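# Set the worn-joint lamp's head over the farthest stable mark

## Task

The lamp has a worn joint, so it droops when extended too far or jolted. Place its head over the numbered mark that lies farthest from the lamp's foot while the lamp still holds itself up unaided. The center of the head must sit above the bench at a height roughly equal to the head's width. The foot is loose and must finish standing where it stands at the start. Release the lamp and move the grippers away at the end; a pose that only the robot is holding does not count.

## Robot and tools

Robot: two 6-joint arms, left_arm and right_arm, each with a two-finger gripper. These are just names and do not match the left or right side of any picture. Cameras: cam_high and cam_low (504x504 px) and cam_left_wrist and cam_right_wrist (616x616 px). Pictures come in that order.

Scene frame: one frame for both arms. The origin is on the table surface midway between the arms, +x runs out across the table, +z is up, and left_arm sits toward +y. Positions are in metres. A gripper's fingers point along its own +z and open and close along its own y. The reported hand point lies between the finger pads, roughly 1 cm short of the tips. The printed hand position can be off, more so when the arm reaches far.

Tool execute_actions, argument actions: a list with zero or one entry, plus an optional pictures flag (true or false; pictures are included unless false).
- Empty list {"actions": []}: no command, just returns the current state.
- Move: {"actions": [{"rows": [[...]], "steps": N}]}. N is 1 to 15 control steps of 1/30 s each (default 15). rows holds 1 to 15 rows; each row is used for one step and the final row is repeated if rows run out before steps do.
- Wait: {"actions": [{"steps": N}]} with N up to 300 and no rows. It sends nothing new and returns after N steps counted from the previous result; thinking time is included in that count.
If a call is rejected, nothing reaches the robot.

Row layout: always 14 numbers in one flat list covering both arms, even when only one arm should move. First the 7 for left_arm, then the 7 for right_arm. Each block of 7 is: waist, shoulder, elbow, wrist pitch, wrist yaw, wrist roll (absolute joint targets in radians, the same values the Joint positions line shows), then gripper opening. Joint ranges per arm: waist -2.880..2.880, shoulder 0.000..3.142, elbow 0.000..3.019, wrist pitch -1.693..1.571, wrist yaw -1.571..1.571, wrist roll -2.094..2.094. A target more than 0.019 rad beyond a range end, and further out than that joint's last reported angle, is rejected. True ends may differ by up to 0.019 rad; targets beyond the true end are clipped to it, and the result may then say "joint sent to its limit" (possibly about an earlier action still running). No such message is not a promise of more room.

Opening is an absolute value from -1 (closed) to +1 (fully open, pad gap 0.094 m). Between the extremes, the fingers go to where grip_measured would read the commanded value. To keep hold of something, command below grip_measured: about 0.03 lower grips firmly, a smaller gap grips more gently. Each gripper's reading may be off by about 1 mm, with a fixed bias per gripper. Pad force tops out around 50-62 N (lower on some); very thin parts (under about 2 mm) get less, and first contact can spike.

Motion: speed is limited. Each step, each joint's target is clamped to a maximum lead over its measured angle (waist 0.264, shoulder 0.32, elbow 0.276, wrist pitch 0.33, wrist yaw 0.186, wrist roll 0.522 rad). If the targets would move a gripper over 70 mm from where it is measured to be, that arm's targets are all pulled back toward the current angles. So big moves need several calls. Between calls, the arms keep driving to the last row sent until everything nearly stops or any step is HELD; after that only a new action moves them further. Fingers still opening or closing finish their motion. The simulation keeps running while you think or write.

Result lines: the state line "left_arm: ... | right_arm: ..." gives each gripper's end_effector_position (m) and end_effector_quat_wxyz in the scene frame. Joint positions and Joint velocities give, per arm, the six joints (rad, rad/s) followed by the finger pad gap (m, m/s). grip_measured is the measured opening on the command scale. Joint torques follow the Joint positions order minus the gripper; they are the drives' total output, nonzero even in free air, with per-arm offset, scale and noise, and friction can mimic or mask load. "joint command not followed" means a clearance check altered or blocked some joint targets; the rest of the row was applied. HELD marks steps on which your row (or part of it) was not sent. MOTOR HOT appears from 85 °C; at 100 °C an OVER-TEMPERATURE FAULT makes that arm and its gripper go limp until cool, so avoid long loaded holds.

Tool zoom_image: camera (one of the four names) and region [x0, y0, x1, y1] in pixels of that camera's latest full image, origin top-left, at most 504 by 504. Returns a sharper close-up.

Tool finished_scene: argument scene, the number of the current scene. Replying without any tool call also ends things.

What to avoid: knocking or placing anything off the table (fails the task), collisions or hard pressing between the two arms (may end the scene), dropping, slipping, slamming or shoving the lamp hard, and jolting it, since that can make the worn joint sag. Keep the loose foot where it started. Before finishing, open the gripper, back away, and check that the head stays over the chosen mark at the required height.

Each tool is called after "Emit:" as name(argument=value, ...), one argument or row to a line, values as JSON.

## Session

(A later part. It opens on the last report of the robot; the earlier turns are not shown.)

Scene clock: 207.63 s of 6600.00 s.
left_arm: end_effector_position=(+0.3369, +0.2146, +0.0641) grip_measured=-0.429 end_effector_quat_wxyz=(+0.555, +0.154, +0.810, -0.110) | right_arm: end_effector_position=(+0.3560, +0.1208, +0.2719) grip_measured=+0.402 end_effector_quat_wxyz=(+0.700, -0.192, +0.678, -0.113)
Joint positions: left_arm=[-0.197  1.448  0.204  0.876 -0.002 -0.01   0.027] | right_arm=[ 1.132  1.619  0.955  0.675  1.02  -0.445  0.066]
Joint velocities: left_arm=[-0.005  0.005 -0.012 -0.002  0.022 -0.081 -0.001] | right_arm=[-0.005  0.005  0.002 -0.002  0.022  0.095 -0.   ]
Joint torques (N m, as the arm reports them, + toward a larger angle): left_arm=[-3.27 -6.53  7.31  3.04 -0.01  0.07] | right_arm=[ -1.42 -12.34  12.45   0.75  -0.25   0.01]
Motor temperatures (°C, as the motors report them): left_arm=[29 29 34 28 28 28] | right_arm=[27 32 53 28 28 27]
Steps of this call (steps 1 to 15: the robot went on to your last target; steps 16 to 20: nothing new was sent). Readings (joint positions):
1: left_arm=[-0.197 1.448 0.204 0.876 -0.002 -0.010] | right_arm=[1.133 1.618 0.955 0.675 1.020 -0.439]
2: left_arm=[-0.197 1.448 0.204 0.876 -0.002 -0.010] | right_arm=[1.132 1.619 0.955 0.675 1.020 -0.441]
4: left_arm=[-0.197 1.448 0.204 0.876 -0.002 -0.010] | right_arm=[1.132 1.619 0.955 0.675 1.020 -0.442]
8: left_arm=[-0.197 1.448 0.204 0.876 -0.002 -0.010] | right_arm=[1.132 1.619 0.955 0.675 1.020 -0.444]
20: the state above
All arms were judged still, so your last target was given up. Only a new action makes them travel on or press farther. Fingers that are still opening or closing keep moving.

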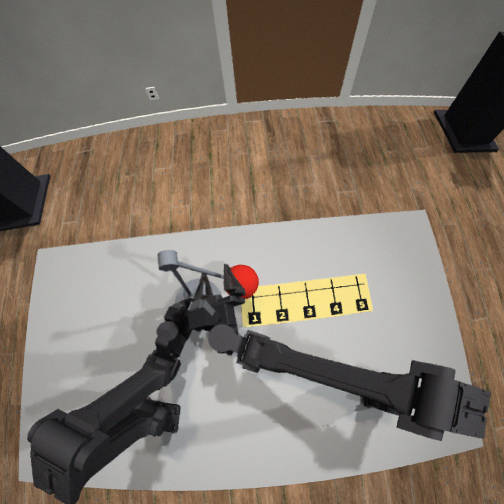

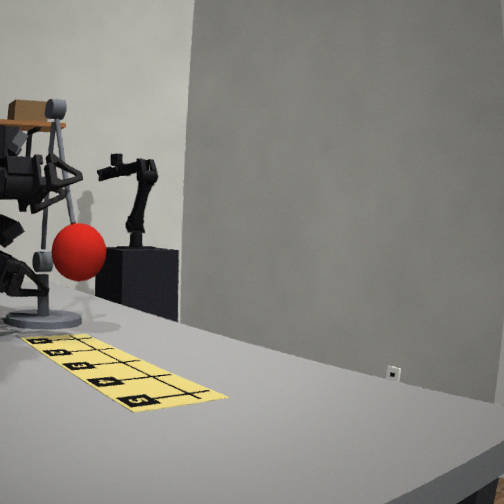

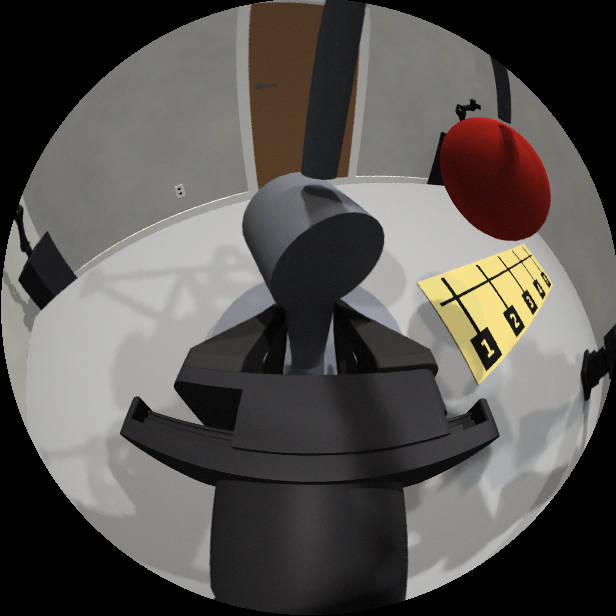

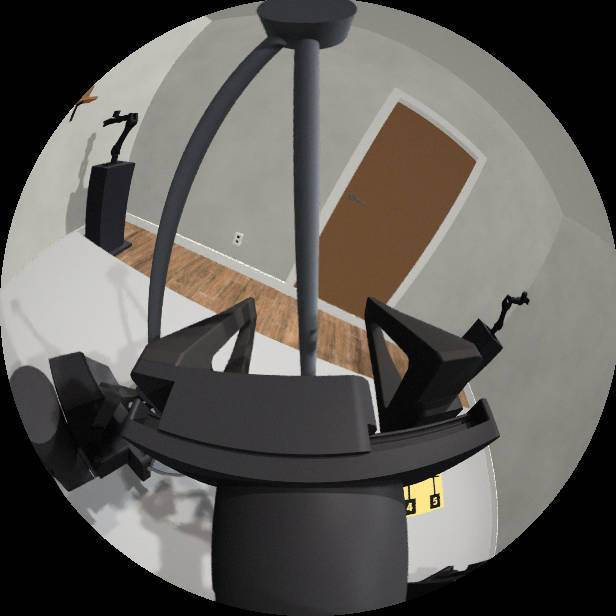

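Emit:
execute_actions(
  actions=[
    {"rows": [[-0.212,1.455,0.237,0.897,0,0,-0.44,1.120,1.648,1.010,0.666,1.016,-0.455,0.33],[-0.212,1.455,0.237,0.897,0,0,-0.45,1.120,1.648,1.010,0.666,1.016,-0.455,0.25],[-0.212,1.455,0.237,0.897,0,0,-0.46,1.120,1.648,1.010,0.666,1.016,-0.455,0.16],[-0.212,1.455,0.237,0.897,0,0,-0.47,1.120,1.648,1.010,0.666,1.016,-0.455,0.07],[-0.212,1.455,0.237,0.897,0,0,-0.48,1.120,1.648,1.010,0.666,1.016,-0.455,-0.02],[-0.212,1.455,0.237,0.897,0,0,-0.488,1.120,1.648,1.010,0.666,1.016,-0.455,-0.11],[-0.212,1.455,0.237,0.897,0,0,-0.496,1.120,1.648,1.010,0.666,1.016,-0.455,-0.20],[-0.212,1.455,0.237,0.897,0,0,-0.504,1.120,1.648,1.010,0.666,1.016,-0.455,-0.29],[-0.212,1.455,0.237,0.897,0,0,-0.510,1.120,1.648,1.010,0.666,1.016,-0.455,-0.38],[-0.212,1.455,0.237,0.897,0,0,-0.515,1.120,1.648,1.010,0.666,1.016,-0.455,-0.47],[-0.212,1.455,0.237,0.897,0,0,-0.520,1.120,1.648,1.010,0.666,1.016,-0.455,-0.55],[-0.212,1.455,0.237,0.897,0,0,-0.525,1.120,1.648,1.010,0.666,1.016,-0.455,-0.62],[-0.212,1.455,0.237,0.897,0,0,-0.530,1.120,1.648,1.010,0.666,1.016,-0.455,-0.67],[-0.212,1.455,0.237,0.897,0,0,-0.535,1.120,1.648,1.010,0.666,1.016,-0.455,-0.71],[-0.212,1.455,0.237,0.897,0,0,-0.535,1.120,1.648,1.010,0.666,1.016,-0.455,-0.73]], "steps": 15},
  ],
  pictures=false,
)

Emit:
execute_actions(
  actions=[
    {"steps": 15},
  ],
  pictures=true,
)

Scene clock: 215.57 s of 6600.00 s.
left_arm: end_effector_position=(+0.3372, +0.2153, +0.0641) grip_measured=-0.518 end_effector_quat_wxyz=(+0.555, +0.154, +0.810, -0.107) | right_arm: end_effector_position=(+0.3560, +0.1208, +0.2719) grip_measured=-0.715 end_effector_quat_wxyz=(+0.700, -0.192, +0.678, -0.113)
Joint positions: left_arm=[-0.197  1.448  0.204  0.876 -0.006 -0.006  0.023] | right_arm=[ 1.132  1.619  0.955  0.675  1.02  -0.446  0.013]
Joint velocities: left_arm=[-0.015 -0.005  0.007 -0.012 -0.007  0.037 -0.001] | right_arm=[-0.005 -0.015 -0.012  0.002  0.022  0.066 -0.024]
Joint torques (N m, as the arm reports them, + toward a larger angle): left_arm=[-3.23 -6.46  7.32  3.05  0.15  0.02] | right_arm=[ -1.11 -11.58  12.31   0.63  -0.25  -0.04]
Motor temperatures (°C, as the motors report them): left_arm=[29 29 34 28 28 28] | right_arm=[27 32 53 28 28 27]
Steps of this call (steps 1 to 90: nothing new was sent; then 4.43 s passed at rest; steps 91 to 105: all 15 steps of this action). Readings (joint positions):
91: left_arm=[-0.197 1.448 0.204 0.876 -0.002 -0.010] | right_arm=[1.132 1.619 0.955 0.675 1.020 -0.445]
92: left_arm=[-0.197 1.448 0.204 0.876 -0.002 -0.010] | right_arm=[1.132 1.619 0.955 0.675 1.020 -0.445]
94: left_arm=[-0.197 1.448 0.204 0.876 -0.004 -0.009] | right_arm=[1.132 1.619 0.955 0.675 1.020 -0.445]
98: left_arm=[-0.197 1.448 0.204 0.876 -0.006 -0.008] | right_arm=[1.132 1.619 0.955 0.675 1.020 -0.446]
105: the state above

Scene clock: 216.07 s of 6600.00 s.
left_arm: end_effector_position=(+0.3372, +0.2153, +0.0641) grip_measured=-0.518 end_effector_quat_wxyz=(+0.555, +0.154, +0.810, -0.107) | right_arm: end_effector_position=(+0.3560, +0.1211, +0.2719) grip_measured=-0.728 end_effector_quat_wxyz=(+0.700, -0.193, +0.678, -0.112)
Joint positions: left_arm=[-0.197  1.448  0.204  0.876 -0.006 -0.006  0.023] | right_arm=[ 1.132  1.619  0.955  0.675  1.019 -0.446  0.013]
Joint velocities: left_arm=[-0.005  0.005  0.002 -0.012 -0.037 -0.051 -0.001] | right_arm=[ 0.005 -0.015 -0.012 -0.022  0.022  0.022  0.001]
Joint torques (N m, as the arm reports them, + toward a larger angle): left_arm=[-3.13 -6.44  7.31  3.03  0.16  0.02] | right_arm=[ -1.19 -12.22  12.53   0.58  -0.2   -0.01]
Motor temperatures (°C, as the motors report them): left_arm=[29 29 34 28 28 28] | right_arm=[27 32 53 28 28 27]
Steps of this call (steps 1 to 15: the robot went on to your last target). Readings (joint positions):
1: left_arm=[-0.197 1.448 0.204 0.876 -0.006 -0.006] | right_arm=[1.132 1.619 0.955 0.675 1.019 -0.446]
2: left_arm=[-0.197 1.448 0.204 0.876 -0.006 -0.006] | right_arm=[1.132 1.619 0.955 0.675 1.019 -0.446]
4: left_arm=[-0.197 1.448 0.204 0.876 -0.006 -0.006] | right_arm=[1.132 1.619 0.955 0.675 1.019 -0.446]
8: left_arm=[-0.197 1.448 0.204 0.876 -0.006 -0.006] | right_arm=[1.132 1.619 0.955 0.675 1.019 -0.446]
15: the state above
All arms were judged still, so your last target was given up. Only a new action makes them travel on or press farther. Fingers that are still opening or closing keep moving.

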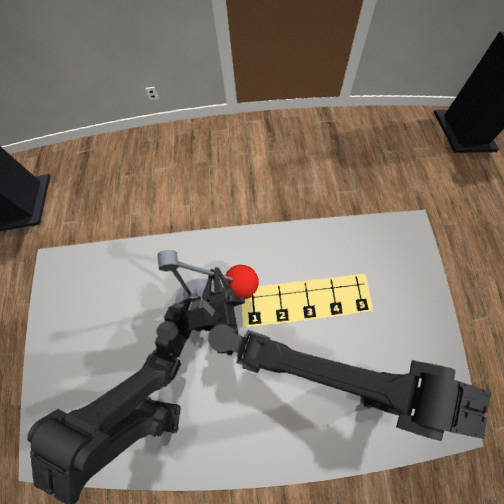

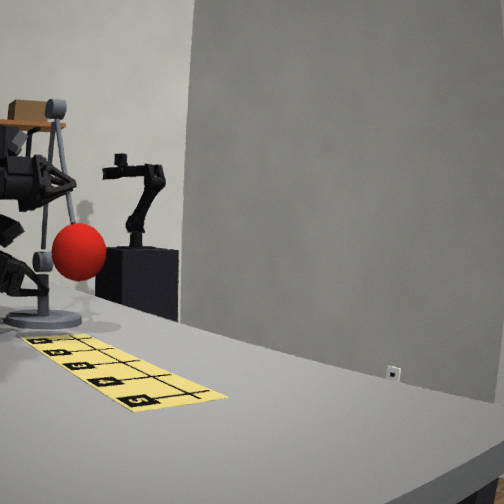

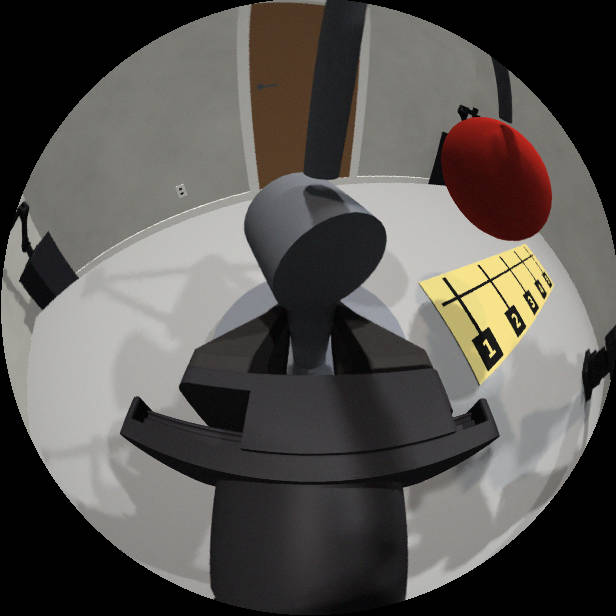

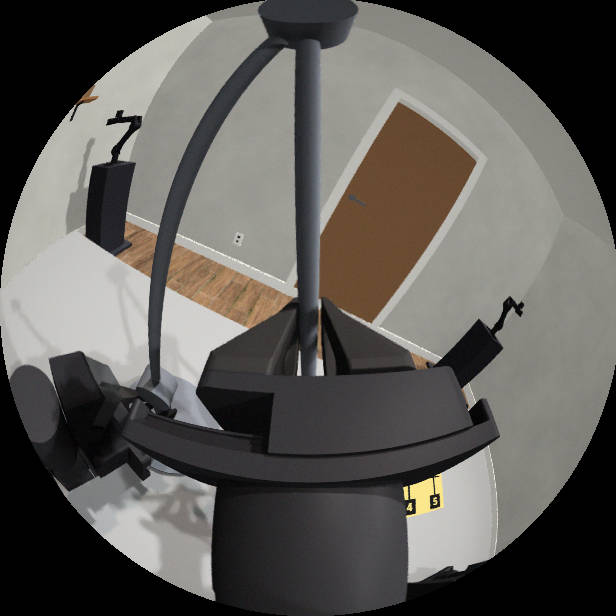

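Emit:
execute_actions(
  actions=[
    {"rows": [[-0.211,1.456,0.234,0.894,-0.001,-0.001,-0.536,1.121,1.647,1.008,0.667,1.016,-0.454,-0.745],[-0.210,1.458,0.231,0.891,-0.002,-0.002,-0.537,1.122,1.646,1.006,0.668,1.017,-0.453,-0.76],[-0.209,1.459,0.228,0.888,-0.003,-0.003,-0.538,1.123,1.645,1.004,0.669,1.017,-0.452,-0.775],[-0.208,1.461,0.225,0.885,-0.004,-0.004,-0.539,1.124,1.644,1.002,0.670,1.018,-0.451,-0.787],[-0.207,1.462,0.222,0.882,-0.005,-0.005,-0.54,1.125,1.643,1.000,0.671,1.018,-0.450,-0.797],[-0.206,1.464,0.219,0.879,-0.006,-0.006,-0.54,1.126,1.642,0.998,0.672,1.019,-0.449,-0.806],[-0.205,1.465,0.216,0.876,-0.006,-0.006,-0.54,1.127,1.641,0.996,0.673,1.019,-0.448,-0.814],[-0.204,1.467,0.213,0.873,-0.006,-0.006,-0.54,1.128,1.640,0.994,0.674,1.019,-0.447,-0.821],[-0.203,1.468,0.210,0.870,-0.006,-0.006,-0.54,1.129,1.639,0.992,0.675,1.019,-0.446,-0.828],[-0.202,1.470,0.207,0.867,-0.006,-0.006,-0.54,1.130,1.638,0.990,0.675,1.019,-0.446,-0.835],[-0.201,1.471,0.204,0.864,-0.006,-0.006,-0.54,1.131,1.637,0.988,0.675,1.019,-0.446,-0.842],[-0.200,1.473,0.201,0.861,-0.006,-0.006,-0.54,1.132,1.636,0.986,0.675,1.019,-0.446,-0.848],[-0.199,1.474,0.198,0.858,-0.006,-0.006,-0.54,1.132,1.635,0.984,0.675,1.019,-0.446,-0.854],[-0.198,1.476,0.195,0.854,-0.006,-0.006,-0.54,1.132,1.634,0.982,0.675,1.019,-0.446,-0.858],[-0.197,1.478,0.192,0.850,-0.006,-0.006,-0.54,1.132,1.633,0.980,0.675,1.019,-0.446,-0.86]], "steps": 15},
  ],
  pictures=false,
)

Emit:
execute_actions(
  actions=[
    {"steps": 15},
  ],
  pictures=true,
)

Scene clock: 227.73 s of 6600.00 s.
left_arm: end_effector_position=(+0.3371, +0.2156, +0.0635) grip_measured=-0.521 end_effector_quat_wxyz=(+0.555, +0.154, +0.811, -0.107) | right_arm: end_effector_position=(+0.3559, +0.1218, +0.2715) grip_measured=-0.806 end_effector_quat_wxyz=(+0.700, -0.194, +0.678, -0.111)
Joint positions: left_arm=[-0.197  1.45   0.204  0.876 -0.007 -0.006  0.023] | right_arm=[ 1.132  1.62   0.955  0.675  1.015 -0.446  0.009]
Joint velocities: left_arm=[-0.005  0.005 -0.007 -0.002  0.037 -0.037  0.   ] | right_arm=[-0.024 -0.005  0.002  0.012  0.022 -0.007 -0.001]
Joint torques (N m, as the arm reports them, + toward a larger angle): left_arm=[-1.86 -4.49  3.61  0.84 -0.02 -0.06] | right_arm=[ -0.77 -12.84   9.89   1.11   0.09   0.11]
Motor temperatures (°C, as the motors report them): left_arm=[29 29 34 28 28 28] | right_arm=[27 32 53 28 28 27]
Steps of this call (steps 1 to 90: nothing new was sent; then 8.17 s passed at rest; steps 91 to 105: all 15 steps of this action). Readings (joint positions):
91: left_arm=[-0.197 1.449 0.204 0.876 -0.007 -0.006] | right_arm=[1.132 1.619 0.955 0.675 1.018 -0.446]
92: left_arm=[-0.197 1.449 0.204 0.876 -0.007 -0.006] | right_arm=[1.132 1.619 0.955 0.675 1.017 -0.446]
94: left_arm=[-0.197 1.449 0.204 0.876 -0.007 -0.006] | right_arm=[1.132 1.620 0.955 0.675 1.015 -0.446]
98: left_arm=[-0.197 1.449 0.204 0.876 -0.007 -0.006] | right_arm=[1.132 1.620 0.955 0.675 1.015 -0.446]
105: the state above

Scene clock: 228.23 s of 6600.00 s.
left_arm: end_effector_position=(+0.3371, +0.2156, +0.0635) grip_measured=-0.521 end_effector_quat_wxyz=(+0.555, +0.154, +0.811, -0.107) | right_arm: end_effector_position=(+0.3559, +0.1218, +0.2715) grip_measured=-0.806 end_effector_quat_wxyz=(+0.700, -0.194, +0.678, -0.111)
Joint positions: left_arm=[-0.197  1.45   0.204  0.876 -0.007 -0.006  0.023] | right_arm=[ 1.132  1.62   0.955  0.675  1.015 -0.446  0.009]
Joint velocities: left_arm=[-0.005 -0.005 -0.007 -0.002 -0.022 -0.007 -0.   ] | right_arm=[ 0.015 -0.015 -0.012 -0.022  0.037  0.051 -0.001]
Joint torques (N m, as the arm reports them, + toward a larger angle): left_arm=[-1.95 -4.49  3.61  0.95 -0.02 -0.06] | right_arm=[ -0.16 -12.67  10.09   1.31   0.08   0.09]
Motor temperatures (°C, as the motors report them): left_arm=[29 29 34 28 28 28] | right_arm=[27 32 53 28 28 27]
Steps of this call (steps 1 to 15: the robot went on to your last target). Readings (joint positions):
1: left_arm=[-0.197 1.450 0.204 0.876 -0.007 -0.006] | right_arm=[1.132 1.620 0.955 0.675 1.015 -0.446]
2: left_arm=[-0.197 1.450 0.204 0.876 -0.007 -0.006] | right_arm=[1.132 1.620 0.955 0.675 1.015 -0.446]
4: left_arm=[-0.197 1.450 0.204 0.876 -0.007 -0.006] | right_arm=[1.132 1.620 0.955 0.675 1.015 -0.446]
8: left_arm=[-0.197 1.450 0.204 0.876 -0.007 -0.006] | right_arm=[1.132 1.620 0.955 0.675 1.015 -0.446]
15: the state above
All arms were judged still, so your last target was given up. Only a new action makes them travel on or press farther. Fingers that are still opening or closing keep moving.

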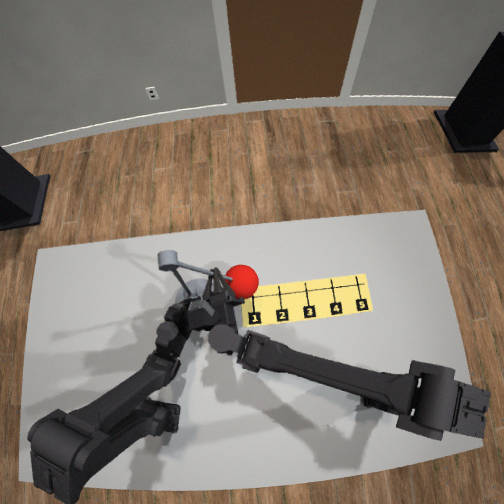

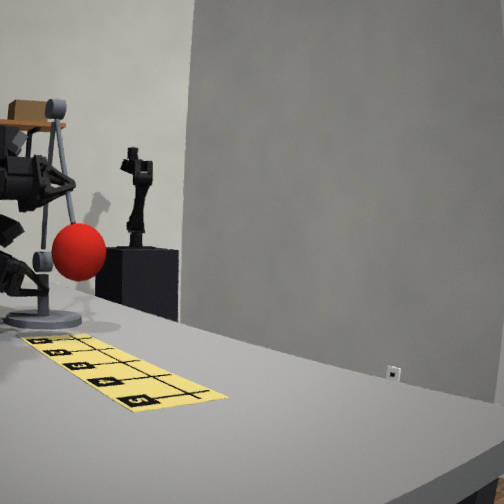

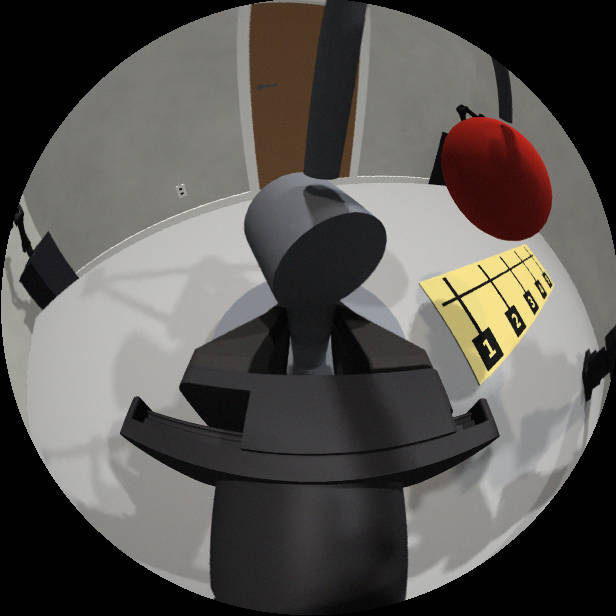

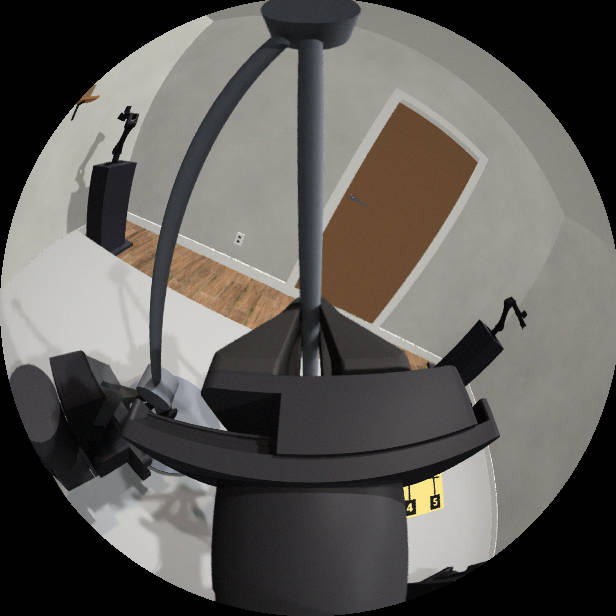

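Emit:
execute_actions(
  actions=[
    {"rows": [[-0.196,1.478,0.192,0.850,-0.007,-0.007,-0.54,1.130,1.630,0.976,0.676,1.019,-0.448,-0.855],[-0.195,1.478,0.192,0.850,-0.008,-0.008,-0.54,1.128,1.627,0.971,0.677,1.018,-0.450,-0.85],[-0.194,1.478,0.192,0.850,-0.008,-0.009,-0.54,1.125,1.624,0.967,0.679,1.018,-0.452,-0.845],[-0.193,1.478,0.192,0.850,-0.009,-0.010,-0.54,1.123,1.620,0.962,0.680,1.018,-0.454,-0.842],[-0.192,1.478,0.192,0.850,-0.010,-0.011,-0.54,1.121,1.617,0.958,0.681,1.018,-0.456,-0.84],[-0.191,1.478,0.192,0.850,-0.010,-0.012,-0.54,1.119,1.614,0.954,0.682,1.017,-0.458,-0.84],[-0.190,1.478,0.192,0.850,-0.011,-0.013,-0.54,1.117,1.611,0.949,0.684,1.017,-0.460,-0.84],[-0.189,1.478,0.192,0.850,-0.012,-0.014,-0.54,1.114,1.608,0.945,0.685,1.017,-0.463,-0.84],[-0.189,1.478,0.192,0.850,-0.012,-0.015,-0.54,1.112,1.605,0.940,0.686,1.017,-0.465,-0.84],[-0.188,1.478,0.192,0.850,-0.013,-0.016,-0.54,1.110,1.602,0.936,0.687,1.016,-0.467,-0.84],[-0.187,1.478,0.192,0.850,-0.014,-0.017,-0.54,1.108,1.599,0.932,0.689,1.016,-0.469,-0.84],[-0.186,1.478,0.192,0.850,-0.014,-0.018,-0.54,1.106,1.595,0.927,0.690,1.016,-0.471,-0.84],[-0.185,1.478,0.192,0.850,-0.015,-0.019,-0.54,1.103,1.592,0.923,0.691,1.016,-0.473,-0.84],[-0.185,1.478,0.192,0.850,-0.016,-0.020,-0.54,1.101,1.589,0.918,0.692,1.015,-0.475,-0.84],[-0.184,1.478,0.192,0.850,-0.017,-0.021,-0.54,1.099,1.586,0.914,0.693,1.015,-0.477,-0.84]], "steps": 15},
  ],
  pictures=false,
)

Emit:
execute_actions(
  actions=[
    {"rows": [[-0.183,1.478,0.192,0.850,-0.017,-0.022,-0.54,1.097,1.583,0.910,0.695,1.015,-0.479,-0.84],[-0.182,1.478,0.192,0.850,-0.018,-0.023,-0.54,1.095,1.580,0.905,0.696,1.014,-0.481,-0.84],[-0.181,1.478,0.192,0.850,-0.019,-0.024,-0.54,1.092,1.577,0.901,0.697,1.014,-0.483,-0.84],[-0.180,1.478,0.192,0.850,-0.019,-0.025,-0.54,1.090,1.573,0.896,0.698,1.014,-0.485,-0.84],[-0.180,1.478,0.192,0.850,-0.020,-0.026,-0.54,1.088,1.570,0.892,0.700,1.014,-0.487,-0.84],[-0.179,1.478,0.192,0.850,-0.021,-0.027,-0.54,1.086,1.567,0.888,0.701,1.013,-0.489,-0.84],[-0.178,1.478,0.192,0.850,-0.021,-0.028,-0.54,1.084,1.564,0.883,0.702,1.013,-0.491,-0.84],[-0.177,1.478,0.192,0.850,-0.022,-0.029,-0.54,1.081,1.561,0.879,0.703,1.013,-0.494,-0.84],[-0.176,1.478,0.192,0.850,-0.023,-0.030,-0.54,1.079,1.558,0.874,0.705,1.013,-0.496,-0.84],[-0.175,1.478,0.192,0.850,-0.023,-0.031,-0.54,1.077,1.555,0.870,0.706,1.012,-0.498,-0.84],[-0.175,1.478,0.192,0.850,-0.024,-0.032,-0.54,1.075,1.552,0.866,0.707,1.012,-0.500,-0.84],[-0.174,1.478,0.192,0.850,-0.025,-0.033,-0.54,1.073,1.548,0.861,0.708,1.012,-0.502,-0.84],[-0.173,1.478,0.192,0.850,-0.026,-0.034,-0.54,1.070,1.545,0.857,0.710,1.012,-0.504,-0.84],[-0.172,1.478,0.192,0.850,-0.027,-0.035,-0.54,1.068,1.542,0.852,0.711,1.011,-0.506,-0.84],[-0.172,1.478,0.192,0.850,-0.027,-0.036,-0.54,1.066,1.539,0.848,0.712,1.011,-0.508,-0.84]], "steps": 15},
  ],
  pictures=false,
)

Emit:
execute_actions(
  actions=[
    {"steps": 12},
  ],
  pictures=true,
)

Scene clock: 285.57 s of 6600.00 s.
left_arm: end_effector_position=(+0.3372, +0.2158, +0.0635) grip_measured=-0.521 end_effector_quat_wxyz=(+0.555, +0.153, +0.811, -0.106) | right_arm: end_effector_position=(+0.3560, +0.1213, +0.2708) grip_measured=-0.806 end_effector_quat_wxyz=(+0.700, -0.200, +0.676, -0.110)
Joint positions: left_arm=[-0.197  1.45   0.204  0.876 -0.009 -0.006  0.023] | right_arm=[ 1.129  1.615  0.949  0.675  1.001 -0.45   0.009]
Joint velocities: left_arm=[ 0.005  0.005 -0.017  0.002  0.007  0.022 -0.   ] | right_arm=[-0.015 -0.044 -0.027 -0.002 -0.11  -0.051 -0.   ]
Joint torques (N m, as the arm reports them, + toward a larger angle): left_arm=[-0.85 -4.51  3.6   0.95 -0.34 -0.25] | right_arm=[ -2.93 -16.4    5.61   1.67   0.73  -0.2 ]
Motor temperatures (°C, as the motors report them): left_arm=[29 29 32 28 28 28] | right_arm=[27 33 51 28 28 27]
Steps of this call (steps 1 to 90: nothing new was sent; then 53.83 s passed at rest; steps 91 to 105: all 15 steps of this action). Readings (joint positions):
91: left_arm=[-0.197 1.450 0.204 0.876 -0.007 -0.006] | right_arm=[1.132 1.620 0.955 0.675 1.015 -0.446]
92: left_arm=[-0.197 1.450 0.204 0.876 -0.007 -0.006] | right_arm=[1.132 1.620 0.955 0.675 1.015 -0.446]
94: left_arm=[-0.197 1.450 0.204 0.876 -0.008 -0.006] | right_arm=[1.132 1.620 0.955 0.675 1.015 -0.446]
98: left_arm=[-0.197 1.450 0.204 0.876 -0.008 -0.006] | right_arm=[1.132 1.620 0.955 0.675 1.015 -0.446]
105: the state above

Scene clock: 286.07 s of 6600.00 s.
left_arm: end_effector_position=(+0.3372, +0.2158, +0.0633) grip_measured=-0.521 end_effector_quat_wxyz=(+0.554, +0.153, +0.811, -0.107) | right_arm: end_effector_position=(+0.3581, +0.0959, +0.2687) grip_measured=-0.806 end_effector_quat_wxyz=(+0.698, -0.203, +0.676, -0.121)
Joint positions: left_arm=[-0.197  1.451  0.204  0.876 -0.009 -0.008  0.023] | right_arm=[ 1.104  1.573  0.889  0.692  0.988 -0.47   0.009]
Joint velocities: left_arm=[-0.005 -0.005  0.007 -0.027 -0.007  0.007  0.   ] | right_arm=[-0.063 -0.073 -0.125  0.032 -0.007  0.037 -0.   ]
Joint torques (N m, as the arm reports them, + toward a larger angle): left_arm=[ 0.21 -4.6   3.6   0.93 -0.69 -0.4 ] | right_arm=[ -3.83 -16.25   5.57   1.6    0.89  -0.31]
Motor temperatures (°C, as the motors report them): left_arm=[29 29 32 28 28 28] | right_arm=[27 33 51 28 28 27]
Steps of this call (steps 1 to 15: all 15 steps of this action). Readings (joint positions):
1: left_arm=[-0.197 1.450 0.204 0.876 -0.009 -0.006] | right_arm=[1.129 1.614 0.947 0.675 0.997 -0.451]
2: left_arm=[-0.197 1.450 0.204 0.876 -0.009 -0.006] | right_arm=[1.128 1.613 0.945 0.676 0.994 -0.452]
4: left_arm=[-0.197 1.451 0.204 0.876 -0.008 -0.006] | right_arm=[1.126 1.609 0.939 0.678 0.992 -0.453]
8: left_arm=[-0.197 1.451 0.204 0.876 -0.008 -0.006] | right_arm=[1.119 1.596 0.922 0.683 0.991 -0.458]
15: the state above

Scene clock: 286.47 s of 6600.00 s.
left_arm: end_effector_position=(+0.3372, +0.2158, +0.0633) grip_measured=-0.521 end_effector_quat_wxyz=(+0.554, +0.153, +0.811, -0.107) | right_arm: end_effector_position=(+0.3586, +0.0912, +0.2686) grip_measured=-0.806 end_effector_quat_wxyz=(+0.697, -0.204, +0.676, -0.124)
Joint positions: left_arm=[-0.197  1.451  0.204  0.876 -0.009 -0.008  0.023] | right_arm=[ 1.099  1.565  0.879  0.693  0.988 -0.475  0.009]
Joint velocities: left_arm=[-0.005  0.005  0.012  0.007  0.007  0.051  0.001] | right_arm=[ 0.005 -0.015 -0.002  0.002  0.007  0.022 -0.   ]
Joint torques (N m, as the arm reports them, + toward a larger angle): left_arm=[ 0.26 -4.52  3.61  0.95 -0.68 -0.42] | right_arm=[ -4.33 -14.79   5.44   1.99   0.88  -0.3 ]
Motor temperatures (°C, as the motors report them): left_arm=[29 29 32 28 28 28] | right_arm=[27 33 50 28 28 27]
Steps of this call (steps 1 to 12: the robot went on to your last target). Readings (joint positions):
1: left_arm=[-0.197 1.451 0.204 0.876 -0.009 -0.008] | right_arm=[1.102 1.570 0.885 0.693 0.988 -0.471]
2: left_arm=[-0.197 1.451 0.204 0.876 -0.009 -0.008] | right_arm=[1.100 1.568 0.882 0.693 0.988 -0.472]
4: left_arm=[-0.197 1.451 0.204 0.876 -0.009 -0.008] | right_arm=[1.099 1.565 0.879 0.693 0.988 -0.474]
8: left_arm=[-0.197 1.451 0.204 0.876 -0.009 -0.008] | right_arm=[1.099 1.565 0.879 0.693 0.988 -0.475]
12: the state above

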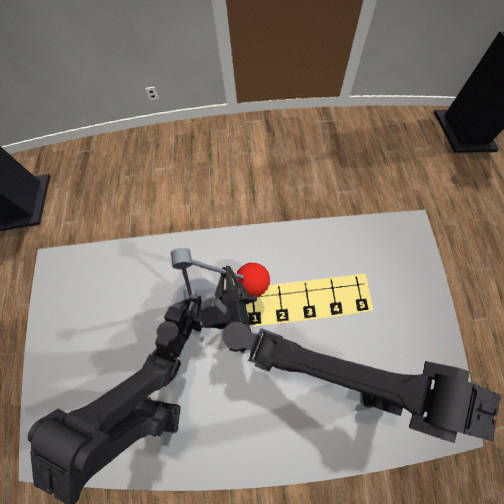

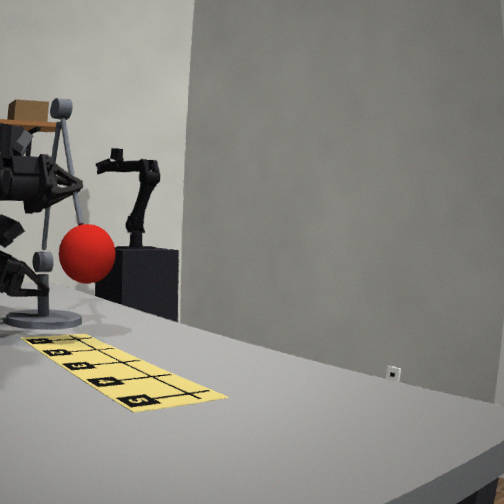

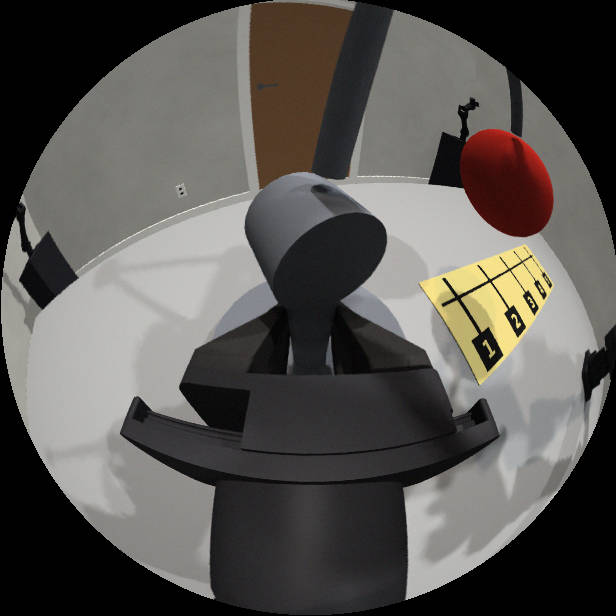

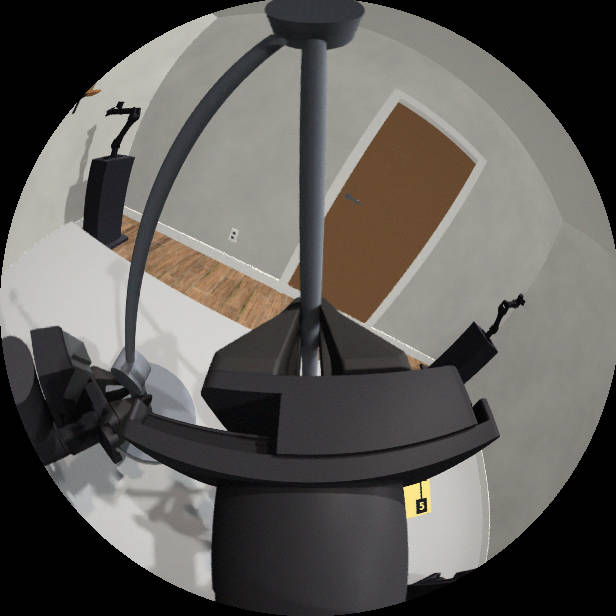

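Emit:
execute_actions(
  actions=[
    {"rows": [[-0.172,1.478,0.192,0.850,-0.027,-0.036,-0.54,1.065,1.537,0.845,0.713,1.010,-0.509,-0.84],[-0.172,1.478,0.192,0.850,-0.027,-0.036,-0.54,1.063,1.535,0.841,0.714,1.008,-0.509,-0.84],[-0.172,1.478,0.192,0.850,-0.027,-0.036,-0.54,1.061,1.532,0.836,0.715,1.006,-0.510,-0.84],[-0.172,1.478,0.192,0.850,-0.027,-0.036,-0.54,1.059,1.528,0.831,0.717,1.004,-0.511,-0.84],[-0.172,1.478,0.192,0.850,-0.027,-0.036,-0.54,1.056,1.524,0.825,0.718,1.002,-0.512,-0.84],[-0.172,1.478,0.192,0.850,-0.027,-0.036,-0.54,1.054,1.521,0.820,0.720,0.999,-0.513,-0.84],[-0.172,1.478,0.192,0.850,-0.027,-0.036,-0.54,1.051,1.517,0.814,0.722,0.997,-0.514,-0.84],[-0.172,1.478,0.192,0.850,-0.027,-0.036,-0.54,1.049,1.513,0.808,0.723,0.994,-0.515,-0.84],[-0.172,1.478,0.192,0.850,-0.027,-0.036,-0.54,1.046,1.509,0.802,0.725,0.992,-0.517,-0.84],[-0.172,1.478,0.192,0.850,-0.027,-0.036,-0.54,1.044,1.506,0.796,0.727,0.989,-0.518,-0.84],[-0.172,1.478,0.192,0.850,-0.027,-0.036,-0.54,1.041,1.502,0.790,0.728,0.987,-0.519,-0.84],[-0.172,1.478,0.192,0.850,-0.027,-0.036,-0.54,1.039,1.498,0.785,0.730,0.984,-0.520,-0.84],[-0.172,1.478,0.192,0.850,-0.027,-0.036,-0.54,1.036,1.494,0.779,0.732,0.982,-0.521,-0.84],[-0.172,1.478,0.192,0.850,-0.027,-0.036,-0.54,1.034,1.491,0.773,0.733,0.979,-0.522,-0.84],[-0.172,1.478,0.192,0.850,-0.027,-0.036,-0.54,1.031,1.487,0.767,0.735,0.977,-0.523,-0.84]], "steps": 15},
  ],
  pictures=false,
)

Emit:
execute_actions(
  actions=[
    {"rows": [[-0.172,1.478,0.192,0.850,-0.027,-0.036,-0.54,1.028,1.484,0.762,0.737,0.974,-0.524,-0.84],[-0.172,1.478,0.192,0.850,-0.027,-0.036,-0.54,1.026,1.481,0.757,0.740,0.972,-0.526,-0.84],[-0.172,1.478,0.192,0.850,-0.027,-0.036,-0.54,1.023,1.478,0.751,0.742,0.969,-0.527,-0.84],[-0.172,1.478,0.192,0.850,-0.027,-0.036,-0.54,1.021,1.475,0.746,0.744,0.967,-0.529,-0.84],[-0.172,1.478,0.192,0.850,-0.027,-0.036,-0.54,1.018,1.472,0.741,0.746,0.964,-0.530,-0.84],[-0.172,1.478,0.192,0.850,-0.027,-0.036,-0.54,1.015,1.469,0.736,0.749,0.961,-0.532,-0.84],[-0.172,1.478,0.192,0.850,-0.027,-0.036,-0.54,1.013,1.466,0.731,0.751,0.959,-0.533,-0.84],[-0.172,1.478,0.192,0.850,-0.027,-0.036,-0.54,1.010,1.464,0.725,0.753,0.956,-0.535,-0.84],[-0.172,1.478,0.192,0.850,-0.027,-0.036,-0.54,1.008,1.461,0.720,0.755,0.954,-0.536,-0.84],[-0.172,1.478,0.192,0.850,-0.027,-0.036,-0.54,1.005,1.458,0.715,0.758,0.951,-0.538,-0.84],[-0.172,1.478,0.192,0.850,-0.027,-0.036,-0.54,1.002,1.455,0.710,0.760,0.948,-0.539,-0.84],[-0.172,1.478,0.192,0.850,-0.027,-0.036,-0.54,1.000,1.452,0.705,0.762,0.946,-0.541,-0.84],[-0.172,1.478,0.192,0.850,-0.027,-0.036,-0.54,0.997,1.449,0.699,0.764,0.943,-0.542,-0.84],[-0.172,1.478,0.192,0.850,-0.027,-0.036,-0.54,0.995,1.446,0.694,0.767,0.941,-0.544,-0.84],[-0.172,1.478,0.192,0.850,-0.027,-0.036,-0.54,0.992,1.443,0.689,0.769,0.938,-0.545,-0.84]], "steps": 15},
  ],
  pictures=false,
)

Emit:
execute_actions(
  actions=[
    {"rows": [[-0.172,1.478,0.192,0.850,-0.027,-0.036,-0.54,0.989,1.441,0.684,0.772,0.935,-0.546,-0.84],[-0.172,1.478,0.192,0.850,-0.027,-0.036,-0.54,0.986,1.438,0.679,0.775,0.932,-0.548,-0.84],[-0.172,1.478,0.192,0.850,-0.027,-0.036,-0.54,0.983,1.436,0.674,0.777,0.929,-0.549,-0.84],[-0.172,1.478,0.192,0.850,-0.027,-0.036,-0.54,0.981,1.434,0.669,0.780,0.927,-0.551,-0.84],[-0.172,1.478,0.192,0.850,-0.027,-0.036,-0.54,0.978,1.432,0.664,0.783,0.924,-0.552,-0.84],[-0.172,1.478,0.192,0.850,-0.027,-0.036,-0.54,0.975,1.429,0.659,0.786,0.921,-0.554,-0.84],[-0.172,1.478,0.192,0.850,-0.027,-0.036,-0.54,0.972,1.427,0.654,0.789,0.918,-0.555,-0.84],[-0.172,1.478,0.192,0.850,-0.027,-0.036,-0.54,0.969,1.425,0.648,0.791,0.915,-0.557,-0.84],[-0.172,1.478,0.192,0.850,-0.027,-0.036,-0.54,0.966,1.423,0.643,0.794,0.912,-0.558,-0.84],[-0.172,1.478,0.192,0.850,-0.027,-0.036,-0.54,0.963,1.420,0.638,0.797,0.909,-0.560,-0.84],[-0.172,1.478,0.192,0.850,-0.027,-0.036,-0.54,0.960,1.418,0.633,0.800,0.906,-0.561,-0.84],[-0.172,1.478,0.192,0.850,-0.027,-0.036,-0.54,0.958,1.416,0.628,0.803,0.904,-0.563,-0.84],[-0.172,1.478,0.192,0.850,-0.027,-0.036,-0.54,0.955,1.414,0.623,0.805,0.901,-0.564,-0.84],[-0.172,1.478,0.192,0.850,-0.027,-0.036,-0.54,0.952,1.411,0.618,0.808,0.898,-0.566,-0.84],[-0.172,1.478,0.192,0.850,-0.027,-0.036,-0.54,0.949,1.409,0.613,0.811,0.895,-0.567,-0.84]], "steps": 15},
  ],
  pictures=false,
)

Emit:
execute_actions(
  actions=[
    {"rows": [[-0.172,1.478,0.192,0.850,-0.027,-0.036,-0.54,0.946,1.408,0.608,0.814,0.892,-0.568,-0.84],[-0.172,1.478,0.192,0.850,-0.027,-0.036,-0.54,0.943,1.406,0.604,0.818,0.889,-0.570,-0.84],[-0.172,1.478,0.192,0.850,-0.027,-0.036,-0.54,0.940,1.405,0.599,0.821,0.886,-0.571,-0.84],[-0.172,1.478,0.192,0.850,-0.027,-0.036,-0.54,0.937,1.404,0.594,0.825,0.883,-0.573,-0.84],[-0.172,1.478,0.192,0.850,-0.027,-0.036,-0.54,0.934,1.402,0.589,0.828,0.880,-0.574,-0.84],[-0.172,1.478,0.192,0.850,-0.027,-0.036,-0.54,0.931,1.401,0.585,0.831,0.877,-0.576,-0.84],[-0.172,1.478,0.192,0.850,-0.027,-0.036,-0.54,0.928,1.400,0.580,0.835,0.874,-0.577,-0.84],[-0.172,1.478,0.192,0.850,-0.027,-0.036,-0.54,0.924,1.398,0.575,0.838,0.870,-0.579,-0.84],[-0.172,1.478,0.192,0.850,-0.027,-0.036,-0.54,0.921,1.397,0.570,0.842,0.867,-0.580,-0.84],[-0.172,1.478,0.192,0.850,-0.027,-0.036,-0.54,0.918,1.396,0.566,0.845,0.864,-0.582,-0.84],[-0.172,1.478,0.192,0.850,-0.027,-0.036,-0.54,0.915,1.394,0.561,0.848,0.861,-0.583,-0.84],[-0.172,1.478,0.192,0.850,-0.027,-0.036,-0.54,0.912,1.393,0.556,0.852,0.858,-0.585,-0.84],[-0.172,1.478,0.192,0.850,-0.027,-0.036,-0.54,0.909,1.392,0.551,0.855,0.855,-0.586,-0.84],[-0.172,1.478,0.192,0.850,-0.027,-0.036,-0.54,0.906,1.390,0.547,0.859,0.852,-0.588,-0.84],[-0.172,1.478,0.192,0.850,-0.027,-0.036,-0.54,0.903,1.389,0.542,0.862,0.849,-0.589,-0.84]], "steps": 15},
  ],
  pictures=false,
)

Emit:
execute_actions(
  actions=[
    {"rows": [[-0.172,1.478,0.192,0.850,-0.027,-0.036,-0.54,0.900,1.389,0.537,0.866,0.846,-0.590,-0.84],[-0.172,1.478,0.192,0.850,-0.027,-0.036,-0.54,0.896,1.388,0.532,0.871,0.842,-0.592,-0.84],[-0.172,1.478,0.192,0.850,-0.027,-0.036,-0.54,0.892,1.388,0.527,0.876,0.838,-0.594,-0.84],[-0.172,1.478,0.192,0.850,-0.027,-0.036,-0.54,0.888,1.388,0.522,0.881,0.834,-0.596,-0.84],[-0.172,1.478,0.192,0.850,-0.027,-0.036,-0.54,0.884,1.387,0.516,0.886,0.830,-0.598,-0.84],[-0.172,1.478,0.192,0.850,-0.027,-0.036,-0.54,0.880,1.387,0.511,0.891,0.826,-0.599,-0.84],[-0.172,1.478,0.192,0.850,-0.027,-0.036,-0.54,0.876,1.387,0.506,0.896,0.822,-0.601,-0.84],[-0.172,1.478,0.192,0.850,-0.027,-0.036,-0.54,0.872,1.386,0.500,0.901,0.818,-0.603,-0.84],[-0.172,1.478,0.192,0.850,-0.027,-0.036,-0.54,0.868,1.386,0.495,0.906,0.814,-0.605,-0.84],[-0.172,1.478,0.192,0.850,-0.027,-0.036,-0.54,0.865,1.386,0.490,0.911,0.811,-0.606,-0.84],[-0.172,1.478,0.192,0.850,-0.027,-0.036,-0.54,0.862,1.386,0.486,0.915,0.808,-0.608,-0.84],[-0.172,1.478,0.192,0.850,-0.027,-0.036,-0.54,0.859,1.385,0.482,0.919,0.805,-0.609,-0.84],[-0.172,1.478,0.192,0.850,-0.027,-0.036,-0.54,0.857,1.385,0.479,0.922,0.803,-0.610,-0.84],[-0.172,1.478,0.192,0.850,-0.027,-0.036,-0.54,0.855,1.385,0.476,0.924,0.801,-0.611,-0.84],[-0.172,1.478,0.192,0.850,-0.027,-0.036,-0.54,0.854,1.385,0.475,0.925,0.800,-0.611,-0.84]], "steps": 15},
  ],
  pictures=false,
)

Emit:
execute_actions(
  actions=[
    {"steps": 15},
  ],
  pictures=true,
)

Emit:
zoom_image(
  camera="cam_low",
  region=[10, 250, 230, 420],
)

Scene clock: 324.37 s of 6600.00 s.
left_arm: end_effector_position=(+0.3372, +0.2158, +0.0633) grip_measured=-0.521 end_effector_quat_wxyz=(+0.554, +0.153, +0.811, -0.107) | right_arm: end_effector_position=(+0.3610, +0.0638, +0.2631) grip_measured=-0.806 end_effector_quat_wxyz=(+0.696, -0.208, +0.675, -0.129)
Joint positions: left_arm=[-0.197  1.451  0.204  0.876 -0.009 -0.008  0.023] | right_arm=[ 1.066  1.522  0.81   0.715  0.957 -0.485  0.009]
Joint velocities: left_arm=[ 0.005  0.005 -0.012  0.002  0.007  0.007 -0.002] | right_arm=[-0.083 -0.112 -0.154  0.046 -0.081  0.007  0.   ]
Joint torques (N m, as the arm reports them, + toward a larger angle): left_arm=[ 0.29 -4.57  3.61  0.91 -0.68 -0.42] | right_arm=[ -4.45 -13.58   5.34   1.66   0.85  -0.36]
Motor temperatures (°C, as the motors report them): left_arm=[29 29 32 28 29 28] | right_arm=[27 34 46 28 30 28]
Steps of this call (steps 1 to 15: the robot went on to your last target; steps 16 to 90: nothing new was sent; then 34.40 s passed at rest; steps 91 to 105: all 15 steps of this action). Readings (joint positions):
91: left_arm=[-0.197 1.451 0.204 0.876 -0.009 -0.008] | right_arm=[1.099 1.565 0.879 0.693 0.988 -0.475]
92: left_arm=[-0.197 1.451 0.204 0.876 -0.009 -0.008] | right_arm=[1.099 1.565 0.879 0.694 0.987 -0.475]
94: left_arm=[-0.197 1.451 0.204 0.876 -0.009 -0.008] | right_arm=[1.097 1.563 0.874 0.697 0.982 -0.476]
98: left_arm=[-0.197 1.451 0.204 0.876 -0.009 -0.008] | right_arm=[1.087 1.550 0.853 0.704 0.973 -0.477]
105: the state above

Scene clock: 324.87 s of 6600.00 s.
left_arm: end_effector_position=(+0.3372, +0.2158, +0.0633) grip_measured=-0.521 end_effector_quat_wxyz=(+0.554, +0.153, +0.811, -0.107) | right_arm: end_effector_position=(+0.3618, +0.0329, +0.2548) grip_measured=-0.806 end_effector_quat_wxyz=(+0.694, -0.214, +0.674, -0.136)
Joint positions: left_arm=[-0.197  1.451  0.204  0.876 -0.009 -0.008  0.023] | right_arm=[ 1.029  1.476  0.73   0.747  0.92  -0.502  0.009]
Joint velocities: left_arm=[-0.005 -0.005 -0.002  0.017  0.022 -0.007 -0.001] | right_arm=[-0.063 -0.103 -0.144  0.071 -0.051  0.022  0.   ]
Joint torques (N m, as the arm reports them, + toward a larger angle): left_arm=[ 0.24 -4.46  3.62  0.97 -0.69 -0.42] | right_arm=[ -2.47 -14.98   4.89   2.07   0.78  -0.37]
Motor temperatures (°C, as the motors report them): left_arm=[29 29 32 28 29 28] | right_arm=[27 34 46 28 30 28]
Steps of this call (steps 1 to 15: all 15 steps of this action). Readings (joint positions):
1: left_arm=[-0.197 1.451 0.204 0.876 -0.009 -0.008] | right_arm=[1.064 1.518 0.805 0.716 0.954 -0.485]
2: left_arm=[-0.197 1.451 0.204 0.876 -0.009 -0.008] | right_arm=[1.061 1.514 0.799 0.718 0.952 -0.486]
4: left_arm=[-0.197 1.451 0.204 0.876 -0.009 -0.008] | right_arm=[1.057 1.508 0.788 0.723 0.948 -0.488]
8: left_arm=[-0.197 1.451 0.204 0.876 -0.009 -0.008] | right_arm=[1.047 1.496 0.767 0.731 0.938 -0.493]
15: the state above

Scene clock: 325.37 s of 6600.00 s.
left_arm: end_effector_position=(+0.3372, +0.2158, +0.0633) grip_measured=-0.521 end_effector_quat_wxyz=(+0.554, +0.153, +0.811, -0.107) | right_arm: end_effector_position=(+0.3626, +0.0034, +0.2443) grip_measured=-0.806 end_effector_quat_wxyz=(+0.692, -0.221, +0.672, -0.143)
Joint positions: left_arm=[-0.197  1.451  0.204  0.876 -0.009 -0.008  0.023] | right_arm=[ 0.987  1.44   0.653  0.787  0.879 -0.522  0.009]
Joint velocities: left_arm=[ 0.005 -0.015  0.007  0.002 -0.007 -0.081  0.   ] | right_arm=[-0.093 -0.073 -0.139  0.066 -0.051 -0.051 -0.001]
Joint torques (N m, as the arm reports them, + toward a larger angle): left_arm=[ 0.11 -4.68  3.62  0.95 -0.69 -0.42] | right_arm=[ -3.77 -12.26   4.82   1.72   0.75  -0.34]
Motor temperatures (°C, as the motors report them): left_arm=[29 29 32 28 29 28] | right_arm=[27 34 46 28 30 28]
Steps of this call (steps 1 to 15: all 15 steps of this action). Readings (joint positions):
1: left_arm=[-0.197 1.451 0.204 0.876 -0.009 -0.008] | right_arm=[1.026 1.473 0.725 0.749 0.918 -0.503]
2: left_arm=[-0.197 1.451 0.204 0.876 -0.009 -0.008] | right_arm=[1.024 1.470 0.720 0.752 0.915 -0.504]
4: left_arm=[-0.197 1.451 0.204 0.876 -0.009 -0.008] | right_arm=[1.018 1.465 0.710 0.756 0.909 -0.507]
8: left_arm=[-0.197 1.451 0.204 0.876 -0.009 -0.008] | right_arm=[1.008 1.456 0.690 0.768 0.898 -0.512]
15: the state above

Scene clock: 325.87 s of 6600.00 s.
left_arm: end_effector_position=(+0.3372, +0.2158, +0.0633) grip_measured=-0.521 end_effector_quat_wxyz=(+0.554, +0.153, +0.811, -0.107) | right_arm: end_effector_position=(+0.3636, -0.0243, +0.2317) grip_measured=-0.806 end_effector_quat_wxyz=(+0.691, -0.228, +0.669, -0.150)
Joint positions: left_arm=[-0.197  1.451  0.204  0.876 -0.009 -0.008  0.023] | right_arm=[ 0.943  1.417  0.581  0.836  0.834 -0.543  0.009]
Joint velocities: left_arm=[-0.015 -0.005 -0.022 -0.012 -0.022 -0.095 -0.   ] | right_arm=[-0.073 -0.054 -0.134  0.1   -0.095 -0.125  0.001]
Joint torques (N m, as the arm reports them, + toward a larger angle): left_arm=[ 0.18 -4.64  3.6   0.94 -0.69 -0.41] | right_arm=[ -3.21 -11.02   4.9    2.01   0.72  -0.39]
Motor temperatures (°C, as the motors report them): left_arm=[29 29 32 28 29 28] | right_arm=[27 34 46 28 30 28]
Steps of this call (steps 1 to 15: all 15 steps of this action). Readings (joint positions):
1: left_arm=[-0.197 1.451 0.204 0.876 -0.009 -0.008] | right_arm=[0.985 1.438 0.648 0.790 0.876 -0.523]
2: left_arm=[-0.197 1.451 0.204 0.876 -0.009 -0.008] | right_arm=[0.982 1.436 0.644 0.792 0.873 -0.525]
4: left_arm=[-0.197 1.451 0.204 0.876 -0.009 -0.008] | right_arm=[0.976 1.432 0.634 0.799 0.867 -0.528]
8: left_arm=[-0.197 1.451 0.204 0.876 -0.009 -0.008] | right_arm=[0.964 1.427 0.615 0.813 0.855 -0.533]
15: the state above

Scene clock: 326.37 s of 6600.00 s.
left_arm: end_effector_position=(+0.3372, +0.2158, +0.0633) grip_measured=-0.521 end_effector_quat_wxyz=(+0.554, +0.153, +0.811, -0.107) | right_arm: end_effector_position=(+0.3648, -0.0530, +0.2152) grip_measured=-0.806 end_effector_quat_wxyz=(+0.689, -0.235, +0.667, -0.159)
Joint positions: left_arm=[-0.197  1.451  0.204  0.876 -0.009 -0.008  0.023] | right_arm=[ 0.891  1.41   0.509  0.9    0.784 -0.564  0.009]
Joint velocities: left_arm=[ 0.005 -0.015 -0.007  0.007 -0.066 -0.081  0.001] | right_arm=[-0.073 -0.015 -0.076  0.076 -0.11  -0.154 -0.001]
Joint torques (N m, as the arm reports them, + toward a larger angle): left_arm=[ 0.23 -4.53  3.6   0.91 -0.68 -0.41] | right_arm=[ -3.85 -11.09   4.53   1.96   0.74  -0.44]
Motor temperatures (°C, as the motors report them): left_arm=[29 29 32 28 29 28] | right_arm=[27 34 46 28 30 28]
Steps of this call (steps 1 to 15: all 15 steps of this action). Readings (joint positions):
1: left_arm=[-0.197 1.451 0.204 0.876 -0.009 -0.008] | right_arm=[0.940 1.416 0.576 0.839 0.830 -0.544]
2: left_arm=[-0.197 1.451 0.204 0.876 -0.009 -0.008] | right_arm=[0.937 1.415 0.572 0.843 0.827 -0.545]
4: left_arm=[-0.197 1.451 0.204 0.876 -0.009 -0.008] | right_arm=[0.930 1.413 0.562 0.852 0.819 -0.548]
8: left_arm=[-0.197 1.451 0.204 0.876 -0.009 -0.008] | right_arm=[0.915 1.411 0.541 0.871 0.804 -0.554]
15: the state above

Scene clock: 326.87 s of 6600.00 s.
left_arm: end_effector_position=(+0.3372, +0.2158, +0.0633) grip_measured=-0.521 end_effector_quat_wxyz=(+0.554, +0.153, +0.811, -0.107) | right_arm: end_effector_position=(+0.3648, -0.0550, +0.2143) grip_measured=-0.806 end_effector_quat_wxyz=(+0.688, -0.235, +0.667, -0.160)
Joint positions: left_arm=[-0.197  1.451  0.204  0.876 -0.009 -0.008  0.023] | right_arm=[ 0.888  1.409  0.504  0.903  0.782 -0.566  0.009]
Joint velocities: left_arm=[-0.005 -0.005 -0.002  0.012  0.022 -0.051 -0.001] | right_arm=[-0.005 -0.005 -0.002 -0.012  0.022  0.022 -0.001]
Joint torques (N m, as the arm reports them, + toward a larger angle): left_arm=[ 0.18 -4.62  3.61  0.94 -0.68 -0.42] | right_arm=[ -2.89 -11.09   4.2    2.05   0.63  -0.49]
Motor temperatures (°C, as the motors report them): left_arm=[29 29 32 28 29 28] | right_arm=[27 34 46 28 30 28]
Steps of this call (steps 1 to 15: the robot went on to your last target). Readings (joint positions):
1: left_arm=[-0.197 1.451 0.204 0.876 -0.009 -0.008] | right_arm=[0.890 1.409 0.506 0.901 0.783 -0.565]
2: left_arm=[-0.197 1.451 0.204 0.876 -0.009 -0.008] | right_arm=[0.889 1.409 0.505 0.903 0.783 -0.566]
4: left_arm=[-0.197 1.451 0.204 0.876 -0.009 -0.008] | right_arm=[0.888 1.409 0.504 0.903 0.782 -0.566]
8: left_arm=[-0.197 1.451 0.204 0.876 -0.009 -0.008] | right_arm=[0.888 1.409 0.504 0.903 0.782 -0.566]
15: the state above
All arms were judged still, so your last target was given up. Only a new action makes them travel on or press farther. Fingers that are still opening or closing keep moving.

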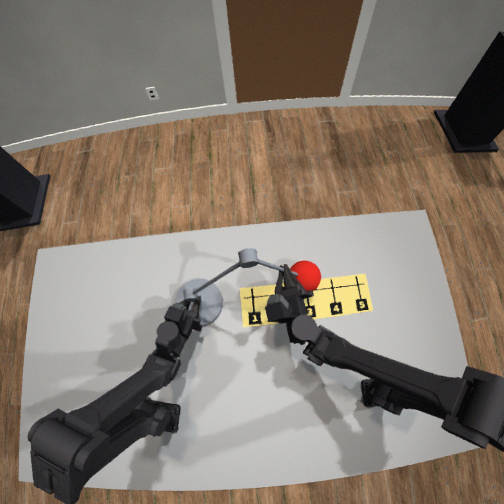

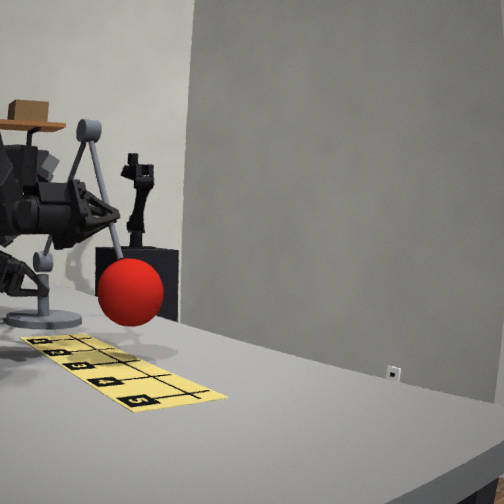

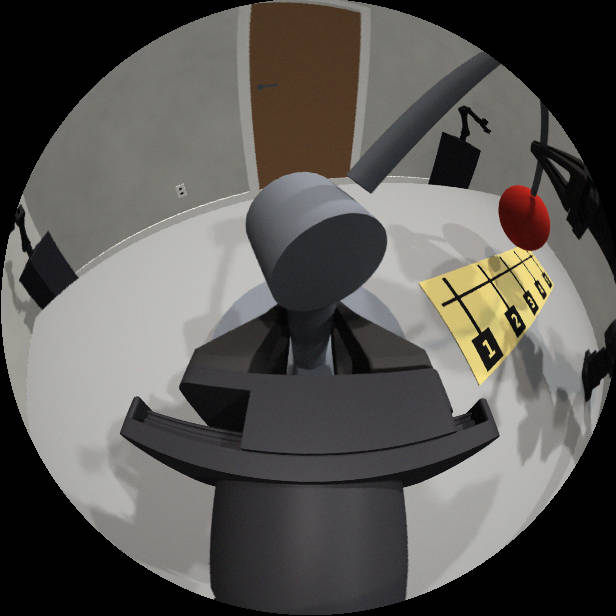

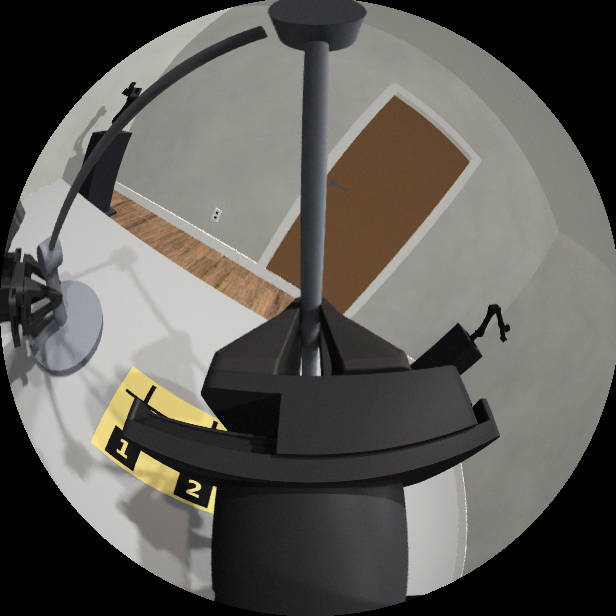

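Region (10, 250, 230, 420) of cam_low's 504x504 image, scaled by 2.291, with more detail than that image has; it fills the top 389 rows of this view, and the rest is white.

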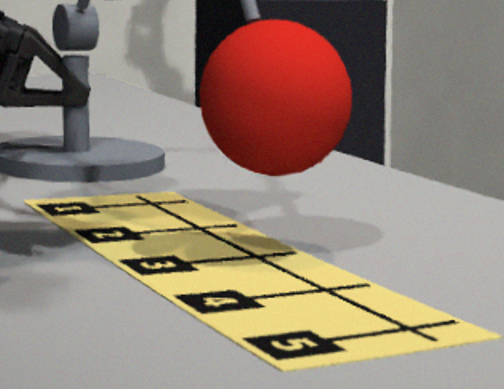

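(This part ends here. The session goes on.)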